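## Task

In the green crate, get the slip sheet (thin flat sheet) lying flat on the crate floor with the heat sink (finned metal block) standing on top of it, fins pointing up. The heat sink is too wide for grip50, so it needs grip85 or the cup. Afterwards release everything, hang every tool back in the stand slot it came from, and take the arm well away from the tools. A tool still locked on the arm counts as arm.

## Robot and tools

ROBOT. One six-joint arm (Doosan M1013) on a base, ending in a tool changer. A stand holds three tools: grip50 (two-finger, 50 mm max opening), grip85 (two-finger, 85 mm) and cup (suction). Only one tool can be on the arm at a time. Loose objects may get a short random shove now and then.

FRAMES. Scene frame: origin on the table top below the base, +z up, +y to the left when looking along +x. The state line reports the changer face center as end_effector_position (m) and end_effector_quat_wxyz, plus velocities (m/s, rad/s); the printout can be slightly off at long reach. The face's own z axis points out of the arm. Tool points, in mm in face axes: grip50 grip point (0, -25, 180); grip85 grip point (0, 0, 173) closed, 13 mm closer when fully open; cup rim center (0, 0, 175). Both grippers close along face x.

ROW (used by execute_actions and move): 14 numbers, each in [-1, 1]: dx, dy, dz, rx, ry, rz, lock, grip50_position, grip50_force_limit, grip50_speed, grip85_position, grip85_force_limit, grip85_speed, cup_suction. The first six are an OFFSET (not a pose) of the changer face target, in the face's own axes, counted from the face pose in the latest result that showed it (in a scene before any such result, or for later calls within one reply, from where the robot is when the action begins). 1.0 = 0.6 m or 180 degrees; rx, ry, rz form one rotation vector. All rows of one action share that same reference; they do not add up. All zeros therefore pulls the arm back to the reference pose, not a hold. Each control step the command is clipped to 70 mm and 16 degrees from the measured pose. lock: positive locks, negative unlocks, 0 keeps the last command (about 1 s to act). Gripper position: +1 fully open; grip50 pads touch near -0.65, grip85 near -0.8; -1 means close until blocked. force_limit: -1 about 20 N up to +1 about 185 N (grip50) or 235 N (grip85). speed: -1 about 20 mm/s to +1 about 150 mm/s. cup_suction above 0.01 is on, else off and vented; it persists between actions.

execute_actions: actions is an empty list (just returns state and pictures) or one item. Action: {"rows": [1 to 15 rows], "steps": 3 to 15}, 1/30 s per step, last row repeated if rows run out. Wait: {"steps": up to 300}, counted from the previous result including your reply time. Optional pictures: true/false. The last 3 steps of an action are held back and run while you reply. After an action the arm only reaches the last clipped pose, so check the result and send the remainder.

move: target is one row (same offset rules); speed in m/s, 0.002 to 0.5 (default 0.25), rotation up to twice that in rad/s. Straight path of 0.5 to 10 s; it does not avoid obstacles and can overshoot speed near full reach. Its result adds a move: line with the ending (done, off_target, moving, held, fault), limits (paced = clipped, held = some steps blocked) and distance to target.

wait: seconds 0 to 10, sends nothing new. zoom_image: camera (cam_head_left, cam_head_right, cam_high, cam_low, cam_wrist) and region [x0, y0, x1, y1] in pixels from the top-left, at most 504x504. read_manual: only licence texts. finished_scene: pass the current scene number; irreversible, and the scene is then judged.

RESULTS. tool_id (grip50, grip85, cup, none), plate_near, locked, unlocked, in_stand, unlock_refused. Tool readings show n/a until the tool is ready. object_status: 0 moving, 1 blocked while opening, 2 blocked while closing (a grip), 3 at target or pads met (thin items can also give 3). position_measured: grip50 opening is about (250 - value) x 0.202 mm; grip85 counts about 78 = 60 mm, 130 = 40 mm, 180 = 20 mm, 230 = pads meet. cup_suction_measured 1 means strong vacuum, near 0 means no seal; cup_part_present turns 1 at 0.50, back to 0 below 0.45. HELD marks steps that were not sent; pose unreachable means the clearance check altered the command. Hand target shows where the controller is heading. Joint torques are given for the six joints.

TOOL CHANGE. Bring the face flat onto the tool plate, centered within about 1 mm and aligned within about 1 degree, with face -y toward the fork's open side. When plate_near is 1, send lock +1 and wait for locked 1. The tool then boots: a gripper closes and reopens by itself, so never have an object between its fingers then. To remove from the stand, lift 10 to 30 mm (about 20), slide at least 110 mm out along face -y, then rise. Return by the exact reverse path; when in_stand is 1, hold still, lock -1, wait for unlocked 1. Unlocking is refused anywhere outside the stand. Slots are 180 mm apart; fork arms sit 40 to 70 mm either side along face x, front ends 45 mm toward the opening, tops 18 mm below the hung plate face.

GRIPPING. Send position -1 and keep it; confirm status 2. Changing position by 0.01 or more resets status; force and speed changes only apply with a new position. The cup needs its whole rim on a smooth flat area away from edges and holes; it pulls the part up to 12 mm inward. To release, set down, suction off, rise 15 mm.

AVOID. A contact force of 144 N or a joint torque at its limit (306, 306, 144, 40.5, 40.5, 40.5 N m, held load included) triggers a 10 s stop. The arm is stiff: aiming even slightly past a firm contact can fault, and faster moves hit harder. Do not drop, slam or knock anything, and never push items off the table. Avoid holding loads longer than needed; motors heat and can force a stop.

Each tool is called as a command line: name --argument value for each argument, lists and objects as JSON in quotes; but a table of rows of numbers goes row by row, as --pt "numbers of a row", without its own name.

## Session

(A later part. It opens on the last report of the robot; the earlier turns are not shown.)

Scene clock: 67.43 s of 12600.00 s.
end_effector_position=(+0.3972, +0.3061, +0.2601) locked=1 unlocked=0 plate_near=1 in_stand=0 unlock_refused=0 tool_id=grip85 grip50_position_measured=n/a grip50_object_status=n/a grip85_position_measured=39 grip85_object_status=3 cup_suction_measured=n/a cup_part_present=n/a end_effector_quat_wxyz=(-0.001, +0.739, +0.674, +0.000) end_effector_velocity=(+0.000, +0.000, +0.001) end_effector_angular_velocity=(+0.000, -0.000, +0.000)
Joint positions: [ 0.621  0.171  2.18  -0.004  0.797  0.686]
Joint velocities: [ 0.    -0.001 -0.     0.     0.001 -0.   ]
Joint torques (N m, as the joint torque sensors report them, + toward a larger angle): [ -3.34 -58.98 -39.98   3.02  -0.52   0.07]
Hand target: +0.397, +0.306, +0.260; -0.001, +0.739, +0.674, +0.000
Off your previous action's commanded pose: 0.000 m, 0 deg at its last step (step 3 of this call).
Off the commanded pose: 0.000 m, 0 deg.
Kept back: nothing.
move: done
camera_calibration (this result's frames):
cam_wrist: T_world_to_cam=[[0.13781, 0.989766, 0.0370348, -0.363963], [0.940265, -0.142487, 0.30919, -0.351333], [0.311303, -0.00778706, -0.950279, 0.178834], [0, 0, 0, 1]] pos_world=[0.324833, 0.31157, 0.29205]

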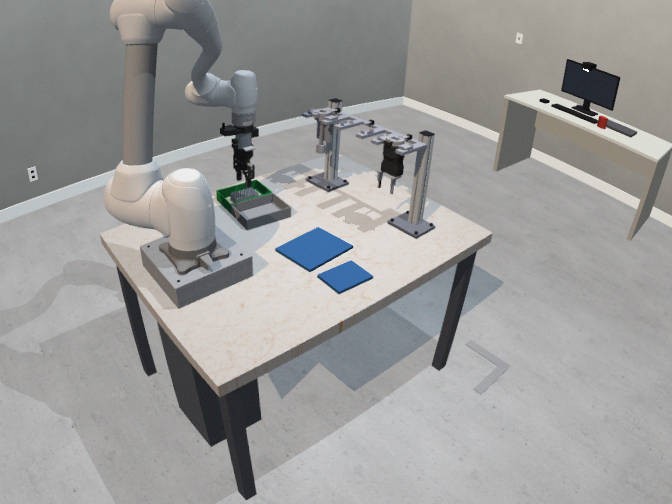

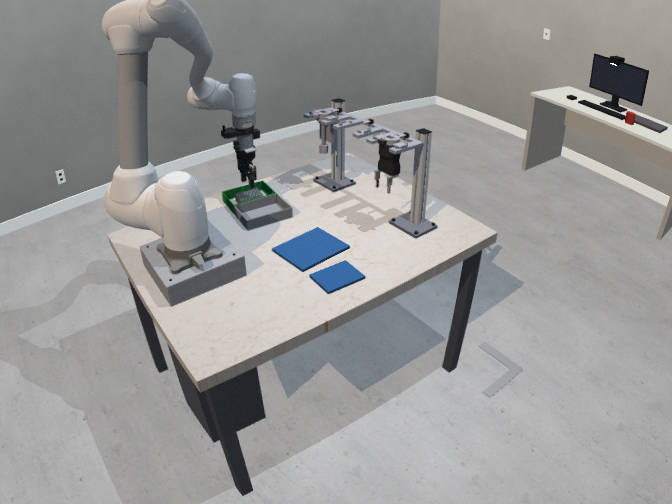

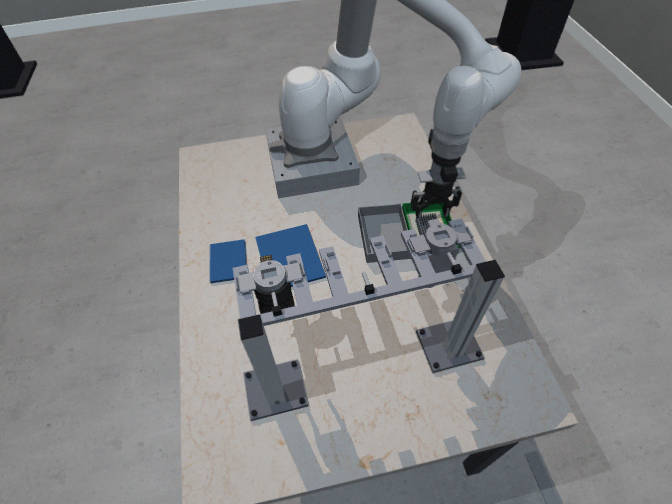

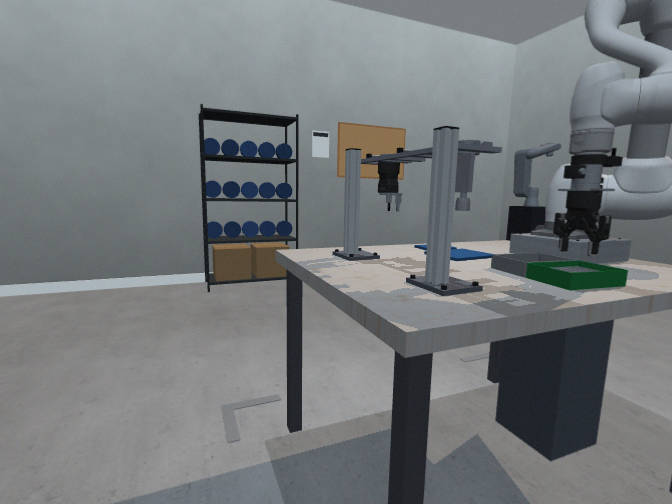

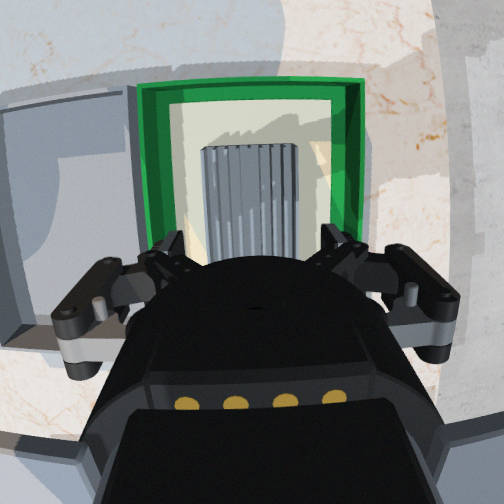

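move --target '[-0.4944,0.3268,-0.2025,0,0,-0.042,0,1,0,0,1,-0.4,0,0]' --speed 0.35

Scene clock: 69.17 s of 12600.00 s.
end_effector_position=(+0.5650, -0.0082, +0.3813) locked=1 unlocked=0 plate_near=1 in_stand=0 unlock_refused=0 tool_id=grip85 grip50_position_measured=n/a grip50_object_status=n/a grip85_position_measured=3 grip85_object_status=3 cup_suction_measured=n/a cup_part_present=n/a end_effector_quat_wxyz=(+0.000, +0.693, +0.721, -0.000) end_effector_velocity=(+0.001, -0.000, +0.001) end_effector_angular_velocity=(-0.000, -0.001, -0.000)
Joint positions: [-0.038  0.128  1.956 -0.009  1.061 -0.103]
Joint velocities: [-0.001  0.    -0.002  0.    -0.    -0.001]
Joint torques (N m, as the joint torque sensors report them, + toward a larger angle): [ -0.54 -63.53 -48.91   3.66  -0.27  -0.25]
Hand target: +0.565, -0.008, +0.381; +0.000, +0.693, +0.721, -0.000
Off the commanded pose: 0.001 m, 0 deg.
Kept back: nothing.
move: done
camera_calibration (this result's frames):
cam_wrist: T_world_to_cam=[[0.00639809, 0.999348, 0.0355393, -0.00561581], [0.950728, -0.0170953, 0.309553, -0.596386], [0.309959, 0.0318077, -0.950218, 0.240329], [0, 0, 0, 1]] pos_world=[0.492545, -0.0122276, 0.413178]

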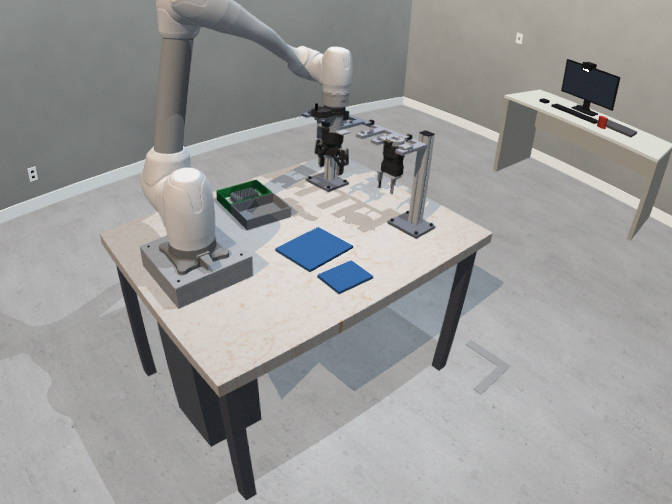

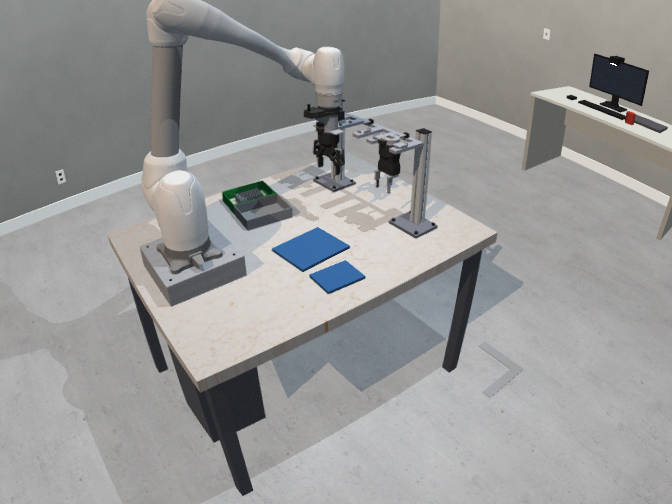

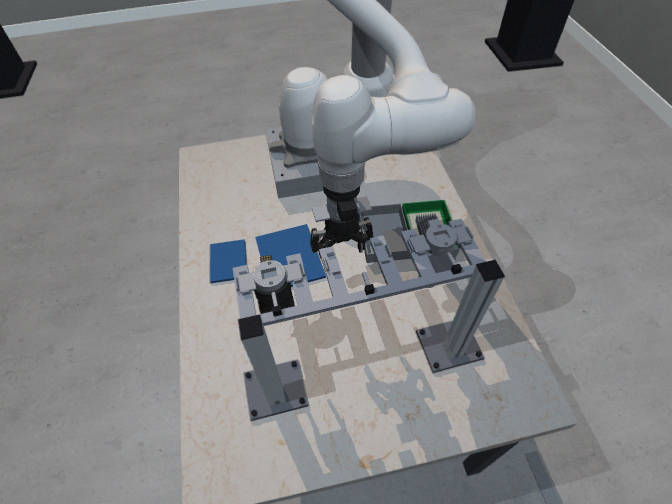

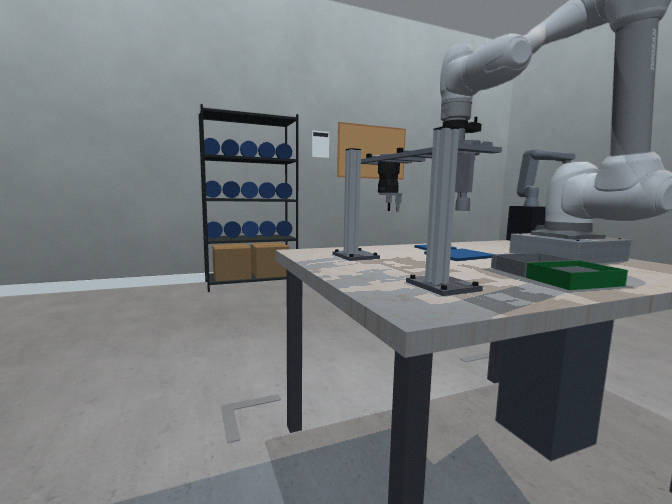

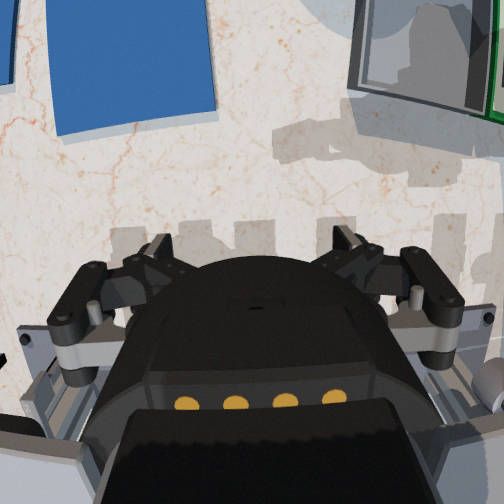

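move --target '[0.0015,0.2006,-0.0005,0,0,0,0,1,0,0,1,-0.4,0,0]' --speed 0.2

Scene clock: 70.37 s of 12600.00 s.
end_effector_position=(+0.6851, -0.0026, +0.3813) locked=1 unlocked=0 plate_near=1 in_stand=0 unlock_refused=0 tool_id=grip85 grip50_position_measured=n/a grip50_object_status=n/a grip85_position_measured=3 grip85_object_status=3 cup_suction_measured=n/a cup_part_present=n/a end_effector_quat_wxyz=(+0.000, +0.693, +0.721, -0.000) end_effector_velocity=(+0.000, -0.000, -0.000) end_effector_angular_velocity=(-0.000, +0.000, +0.000)
Joint positions: [-0.018  0.306  1.731 -0.009  1.108 -0.084]
Joint velocities: [ 0.     0.001 -0.    -0.    -0.     0.   ]
Joint torques (N m, as the joint torque sensors report them, + toward a larger angle): [ -1.   -83.02 -50.08   3.64  -0.46   0.09]
Hand target: +0.685, -0.003, +0.381; +0.000, +0.693, +0.721, -0.000
Off the commanded pose: 0.000 m, 0 deg.
Kept back: nothing.
move: done
camera_calibration (this result's frames):
cam_wrist: T_world_to_cam=[[0.00643175, 0.999344, 0.0356302, -0.0120268], [0.950726, -0.0171557, 0.309557, -0.710544], [0.309966, 0.0318836, -0.950213, 0.202933], [0, 0, 0, 1]] pos_world=[0.612708, -0.00664118, 0.413212]

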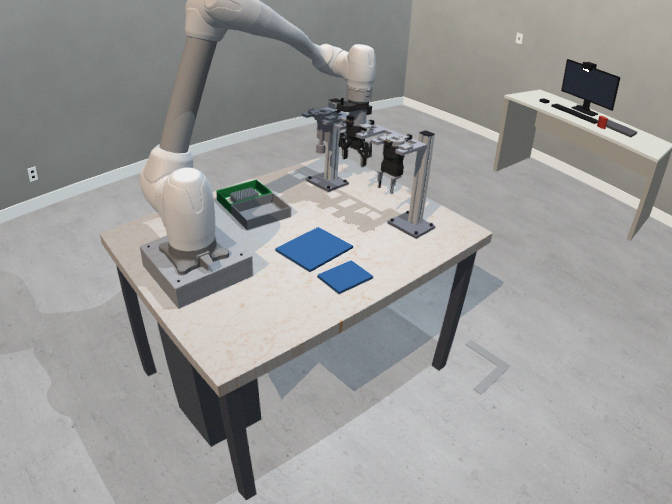

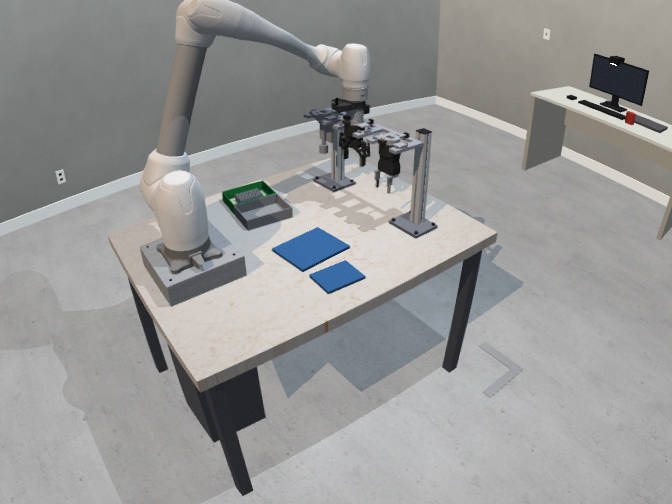

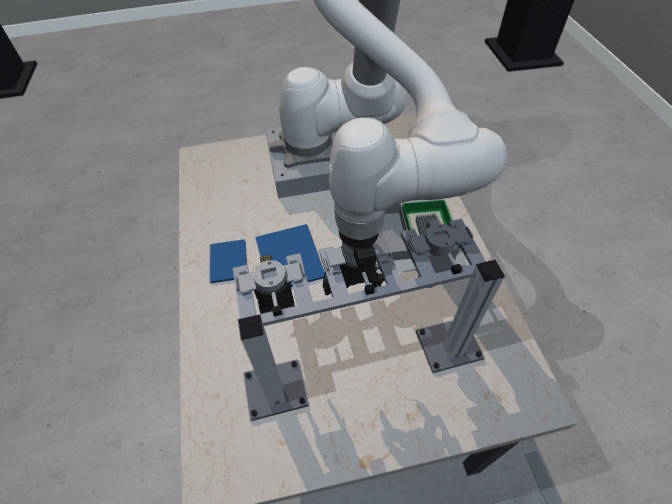

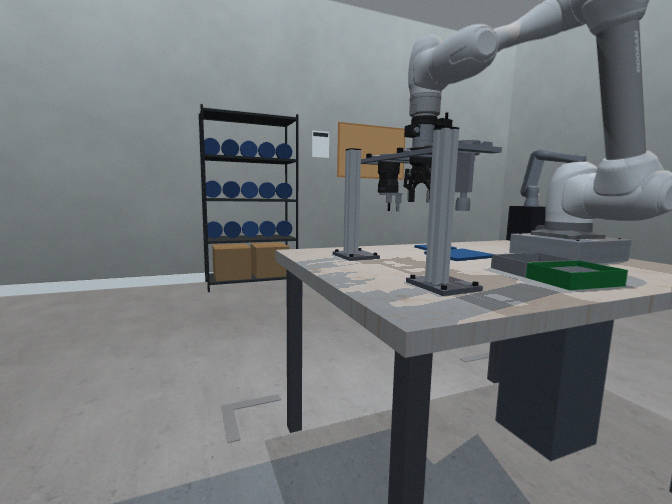

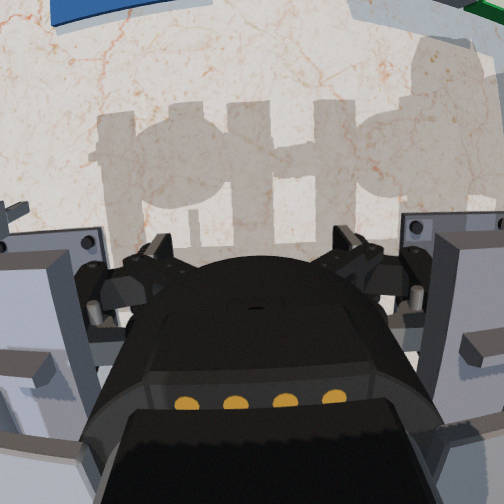

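move --target '[0,0,0.0329,0,0,0,0,1,0,0,1,-0.4,0,0]' --speed 0.04

execute_actions --actions '[{"rows":[[0,0,0,0,0,0,-1,1,0,0,1,-0.4,0,0]],"steps":15}]'

execute_actions --actions '[{"steps":21}]'

Scene clock: 71.33 s of 12600.00 s.
end_effector_position=(+0.6851, -0.0025, +0.3616) locked=1 unlocked=0 plate_near=1 in_stand=1 unlock_refused=0 tool_id=grip85 grip50_position_measured=n/a grip50_object_status=n/a grip85_position_measured=3 grip85_object_status=3 cup_suction_measured=n/a cup_part_present=n/a end_effector_quat_wxyz=(+0.000, +0.693, +0.721, +0.000) end_effector_velocity=(+0.001, -0.000, +0.001) end_effector_angular_velocity=(-0.001, -0.003, -0.000)
Joint positions: [-0.019  0.321  1.75  -0.009  1.074 -0.084]
Joint velocities: [-0.     0.    -0.002 -0.    -0.002  0.   ]
Joint torques (N m, as the joint torque sensors report them, + toward a larger angle): [ -0.7  -82.67 -48.16   3.43  -0.5   -0.23]
Hand target: +0.685, -0.003, +0.362; +0.000, +0.693, +0.721, -0.000
Off the commanded pose: 0.000 m, 0 deg.
Kept back: nothing.
move: done
camera_calibration (this result's frames):
cam_wrist: T_world_to_cam=[[0.00636894, 0.999345, 0.0356127, -0.0113043], [0.950702, -0.017093, 0.309634, -0.704449], [0.31004, 0.031885, -0.950189, 0.184156], [0, 0, 0, 1]] pos_world=[0.612698, -0.00661607, 0.393506]

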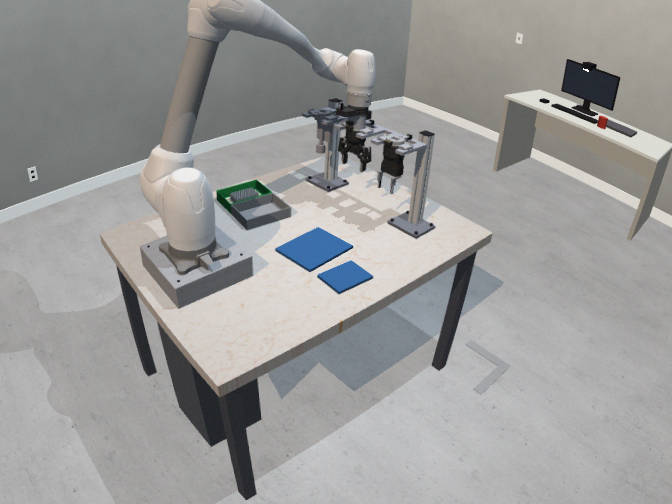

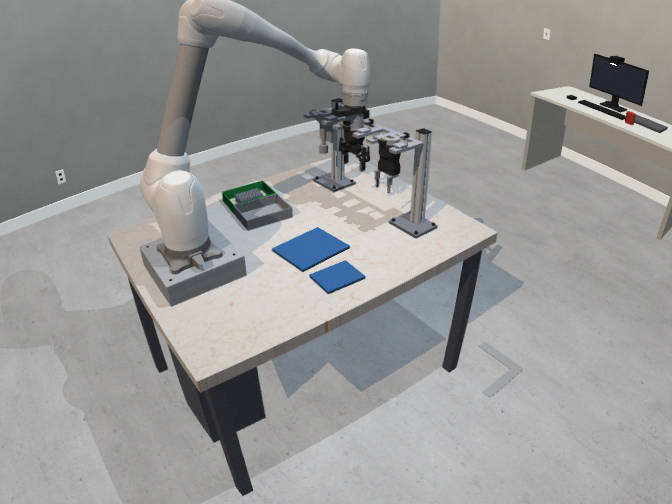

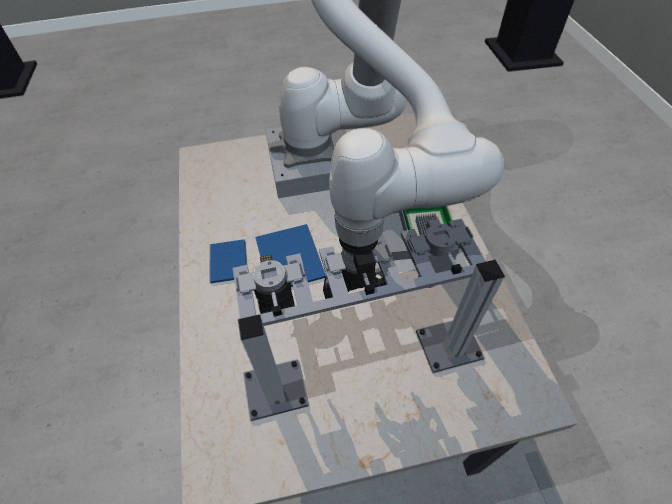

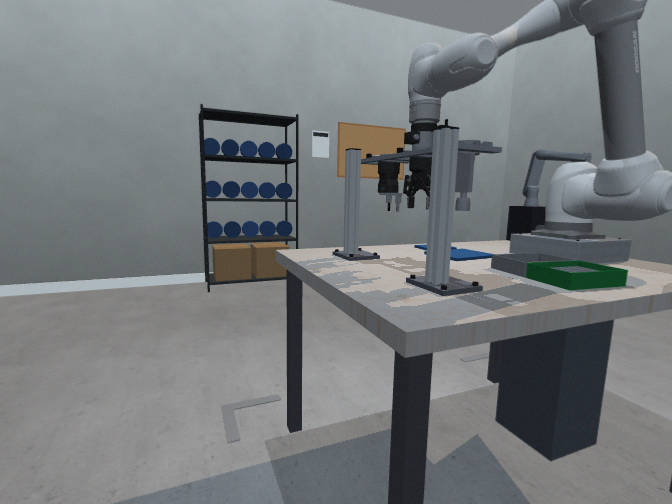

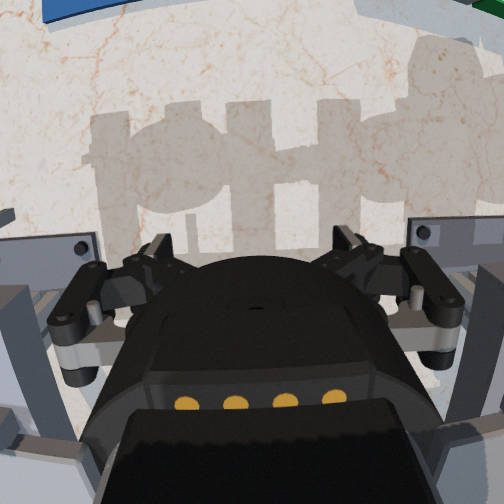

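Scene clock: 71.73 s of 12600.00 s.
end_effector_position=(+0.6851, -0.0025, +0.3615) locked=0 unlocked=0 plate_near=1 in_stand=1 unlock_refused=0 tool_id=none grip50_position_measured=n/a grip50_object_status=n/a grip85_position_measured=n/a grip85_object_status=n/a cup_suction_measured=n/a cup_part_present=n/a end_effector_quat_wxyz=(+0.000, +0.693, +0.721, -0.000) end_effector_velocity=(-0.000, +0.000, -0.000) end_effector_angular_velocity=(+0.000, +0.001, -0.000)
Joint positions: [-0.019  0.321  1.75  -0.009  1.074 -0.084]
Joint velocities: [ 0.    -0.     0.     0.     0.001 -0.   ]
Joint torques (N m, as the joint torque sensors report them, + toward a larger angle): [ -0.89 -76.51 -41.95   3.62  -0.76  -0.16]
Steps of this call (steps 1 to 12: the first 12 steps of this action). Readings (end_effector_position | what the end effector reports):
1: (+0.6851, -0.0025, +0.3615) | locked=1 unlocked=0 plate_near=1 in_stand=1 unlock_refused=0 tool_id=grip85 grip50_position_measured=n/a grip50_object_status=n/a grip85_position_measured=3 grip85_object_status=3 cup_suction_measured=n/a cup_part_present=n/a
2: (+0.6851, -0.0025, +0.3615) | locked=1 unlocked=0 plate_near=1 in_stand=1 unlock_refused=0 tool_id=grip85 grip50_position_measured=n/a grip50_object_status=n/a grip85_position_measured=3 grip85_object_status=3 cup_suction_measured=n/a cup_part_present=n/a
4: (+0.6851, -0.0025, +0.3615) | locked=1 unlocked=0 plate_near=1 in_stand=1 unlock_refused=0 tool_id=grip85 grip50_position_measured=n/a grip50_object_status=n/a grip85_position_measured=3 grip85_object_status=3 cup_suction_measured=n/a cup_part_present=n/a
8: (+0.6851, -0.0025, +0.3615) | locked=0 unlocked=0 plate_near=1 in_stand=1 unlock_refused=0 tool_id=none grip50_position_measured=n/a grip50_object_status=n/a grip85_position_measured=n/a grip85_object_status=n/a cup_suction_measured=n/a cup_part_present=n/a
12: the state above

Scene clock: 72.43 s of 12600.00 s.
end_effector_position=(+0.6851, -0.0025, +0.3616) locked=0 unlocked=1 plate_near=1 in_stand=1 unlock_refused=0 tool_id=none grip50_position_measured=n/a grip50_object_status=n/a grip85_position_measured=n/a grip85_object_status=n/a cup_suction_measured=n/a cup_part_present=n/a end_effector_quat_wxyz=(+0.000, +0.693, +0.721, +0.000) end_effector_velocity=(+0.000, -0.000, +0.000) end_effector_angular_velocity=(-0.000, -0.000, +0.000)
Joint positions: [-0.019  0.321  1.75  -0.009  1.074 -0.084]
Joint velocities: [ 0.  0. -0. -0. -0. -0.]
Joint torques (N m, as the joint torque sensors report them, + toward a larger angle): [ -2.27 -75.37 -43.35   3.86  -1.    -0.06]
Hand target: +0.685, -0.003, +0.362; +0.000, +0.693, +0.721, +0.000
Off the commanded pose: 0.000 m, 0 deg.
Kept back: nothing.
Steps of this call (steps 1 to 3: the last 3 steps of your previous action; steps 4 to 21: nothing new was sent). Readings (end_effector_position | what the end effector reports):
1: (+0.6851, -0.0025, +0.3615) | locked=0 unlocked=0 plate_near=1 in_stand=1 unlock_refused=0 tool_id=none grip50_position_measured=n/a grip50_object_status=n/a grip85_position_measured=n/a grip85_object_status=n/a cup_suction_measured=n/a cup_part_present=n/a
2: (+0.6851, -0.0025, +0.3615) | locked=0 unlocked=0 plate_near=1 in_stand=1 unlock_refused=0 tool_id=none grip50_position_measured=n/a grip50_object_status=n/a grip85_position_measured=n/a grip85_object_status=n/a cup_suction_measured=n/a cup_part_present=n/a
4: (+0.6851, -0.0025, +0.3615) | locked=0 unlocked=0 plate_near=1 in_stand=1 unlock_refused=0 tool_id=none grip50_position_measured=n/a grip50_object_status=n/a grip85_position_measured=n/a grip85_object_status=n/a cup_suction_measured=n/a cup_part_present=n/a
8: (+0.6851, -0.0025, +0.3615) | locked=0 unlocked=0 plate_near=1 in_stand=1 unlock_refused=0 tool_id=none grip50_position_measured=n/a grip50_object_status=n/a grip85_position_measured=n/a grip85_object_status=n/a cup_suction_measured=n/a cup_part_present=n/a
21: the state above

move --target '[0,0,-0.05,0,0,0,0,1,0,0,1,0,0,0]' --speed 0.1

move --target '[0,-0.35,-0.3,0,0,0,0,1,0,0,1,0,0,0]' --speed 0.35

Scene clock: 73.40 s of 12600.00 s.
end_effector_position=(+0.6852, -0.0026, +0.3916) locked=0 unlocked=1 plate_near=0 in_stand=0 unlock_refused=0 tool_id=none grip50_position_measured=n/a grip50_object_status=n/a grip85_position_measured=n/a grip85_object_status=n/a cup_suction_measured=n/a cup_part_present=n/a end_effector_quat_wxyz=(+0.000, +0.693, +0.721, +0.000) end_effector_velocity=(-0.000, -0.000, -0.000) end_effector_angular_velocity=(-0.001, +0.000, +0.001)
Joint positions: [-0.018  0.299  1.72  -0.009  1.126 -0.084]
Joint velocities: [-0.    -0.     0.001 -0.001 -0.    -0.   ]
Joint torques (N m, as the joint torque sensors report them, + toward a larger angle): [ -0.73 -74.3  -43.97   3.64  -0.58  -0.52]
Hand target: +0.685, -0.003, +0.392; +0.000, +0.693, +0.721, +0.000
Off the commanded pose: 0.000 m, 0 deg.
Kept back: nothing.
move: done
camera_calibration (this result's frames):
cam_wrist: T_world_to_cam=[[0.00643208, 0.999345, 0.0356002, -0.0123864], [0.950706, -0.0171487, 0.309618, -0.713763], [0.310026, 0.0318538, -0.950194, 0.212652], [0, 0, 0, 1]] pos_world=[0.612731, -0.00663561, 0.423496]

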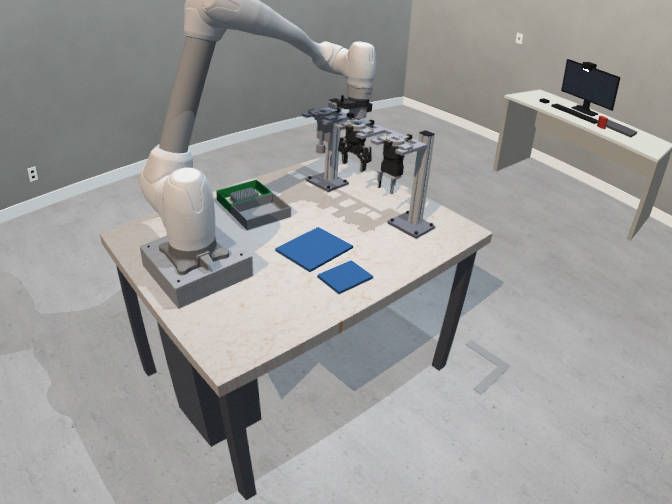

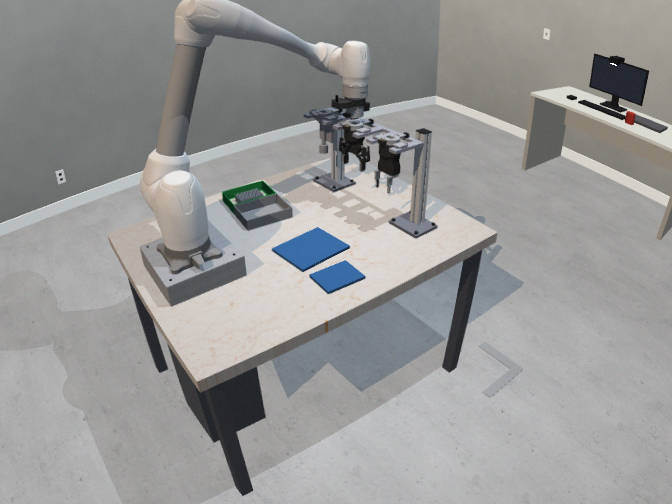

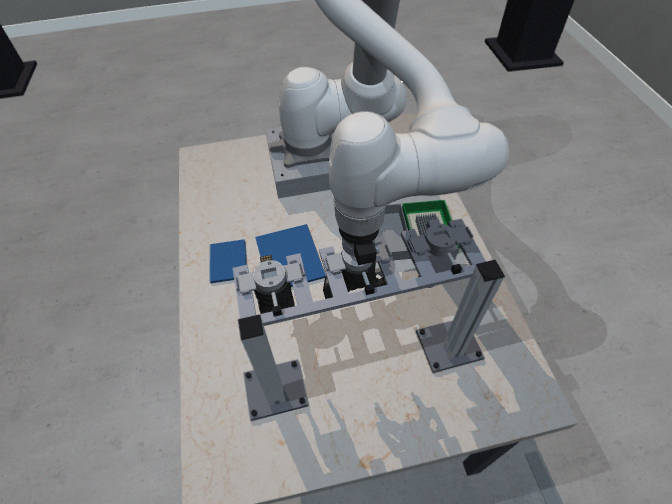

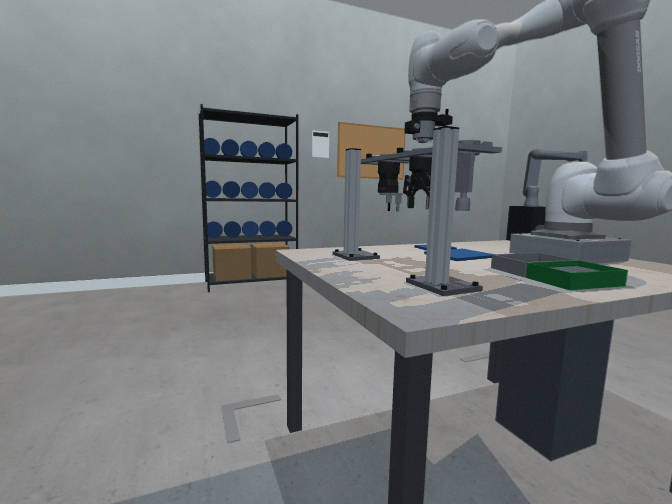

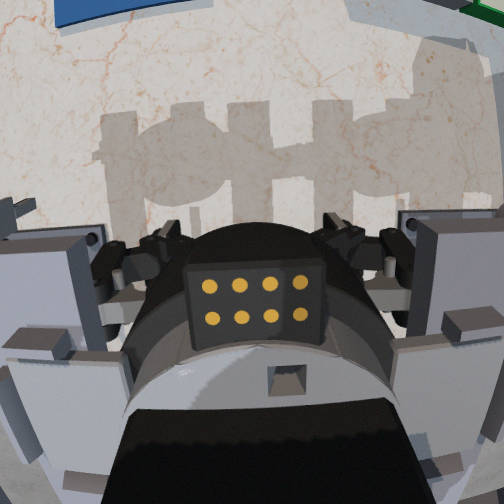

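Scene clock: 74.60 s of 12600.00 s.
end_effector_position=(+0.4756, -0.0108, +0.5720) locked=0 unlocked=1 plate_near=0 in_stand=0 unlock_refused=0 tool_id=none grip50_position_measured=n/a grip50_object_status=n/a grip85_position_measured=n/a grip85_object_status=n/a cup_suction_measured=n/a cup_part_present=n/a end_effector_quat_wxyz=(+0.000, +0.693, +0.721, -0.000) end_effector_velocity=(-0.001, +0.000, -0.001) end_effector_angular_velocity=(+0.001, +0.002, -0.000)
Joint positions: [-0.054 -0.122  1.843 -0.008  1.424 -0.122]
Joint velocities: [ 0.    -0.002  0.003  0.001  0.     0.   ]
Joint torques (N m, as the joint torque sensors report them, + toward a larger angle): [  0.25 -32.61 -47.66   4.17  -0.25   0.11]
Hand target: +0.476, -0.011, +0.572; +0.000, +0.693, +0.721, -0.000
Off the commanded pose: 0.001 m, 0 deg.
Kept back: nothing.
move: done
camera_calibration (this result's frames):
cam_wrist: T_world_to_cam=[[0.00655457, 0.999348, 0.0355168, -0.00928289], [0.950775, -0.0172322, 0.309403, -0.570408], [0.309813, 0.0317405, -0.950268, 0.449512], [0, 0, 0, 1]] pos_world=[0.403126, -0.0148202, 0.603972]

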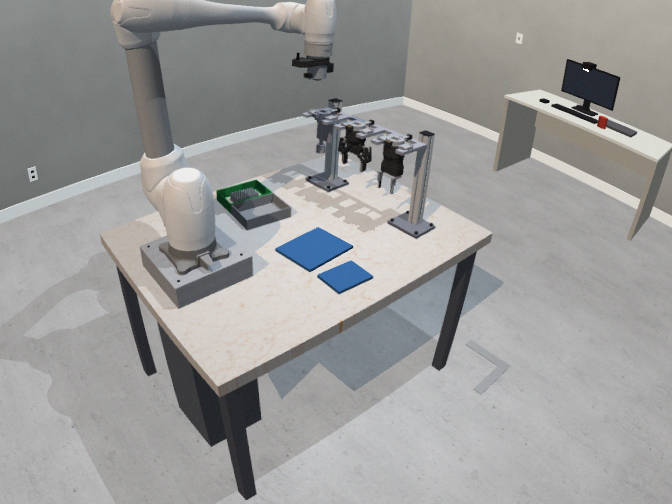

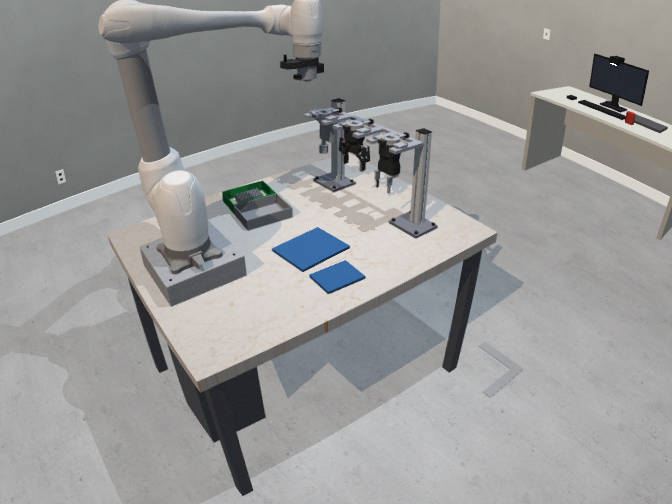

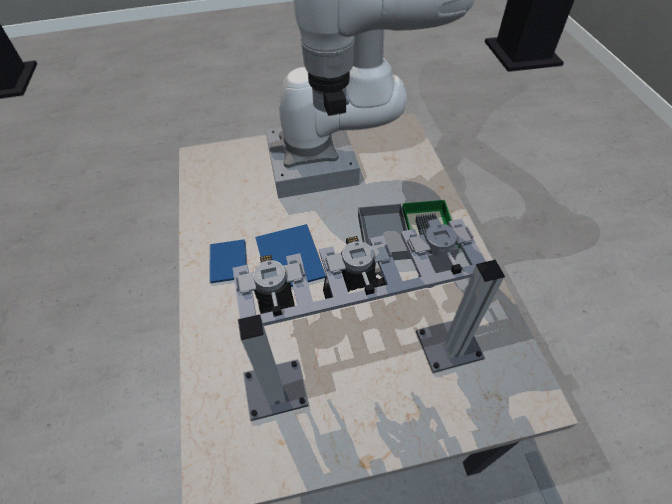

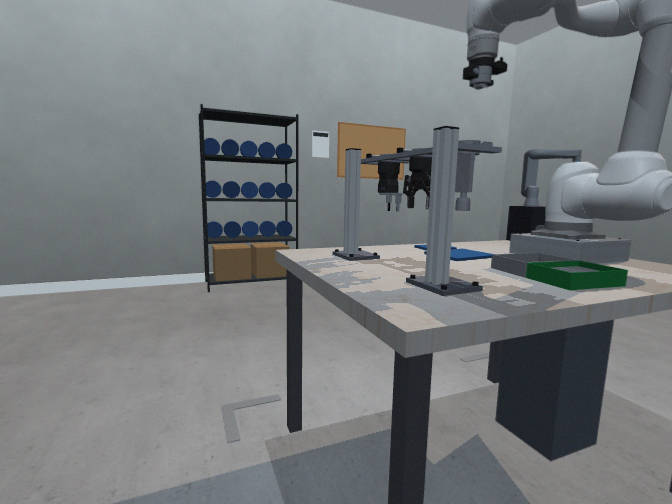

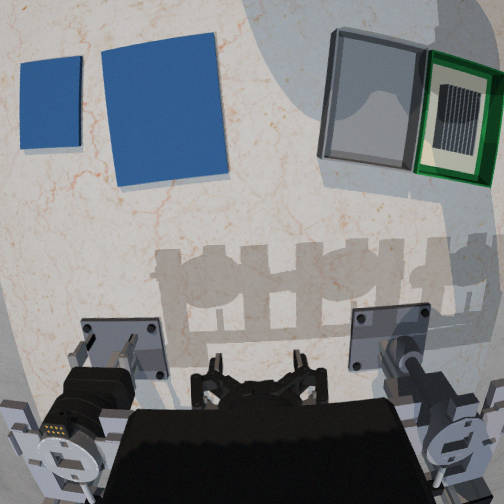

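finished_scene --scene 1

The scene is finished: the task was done.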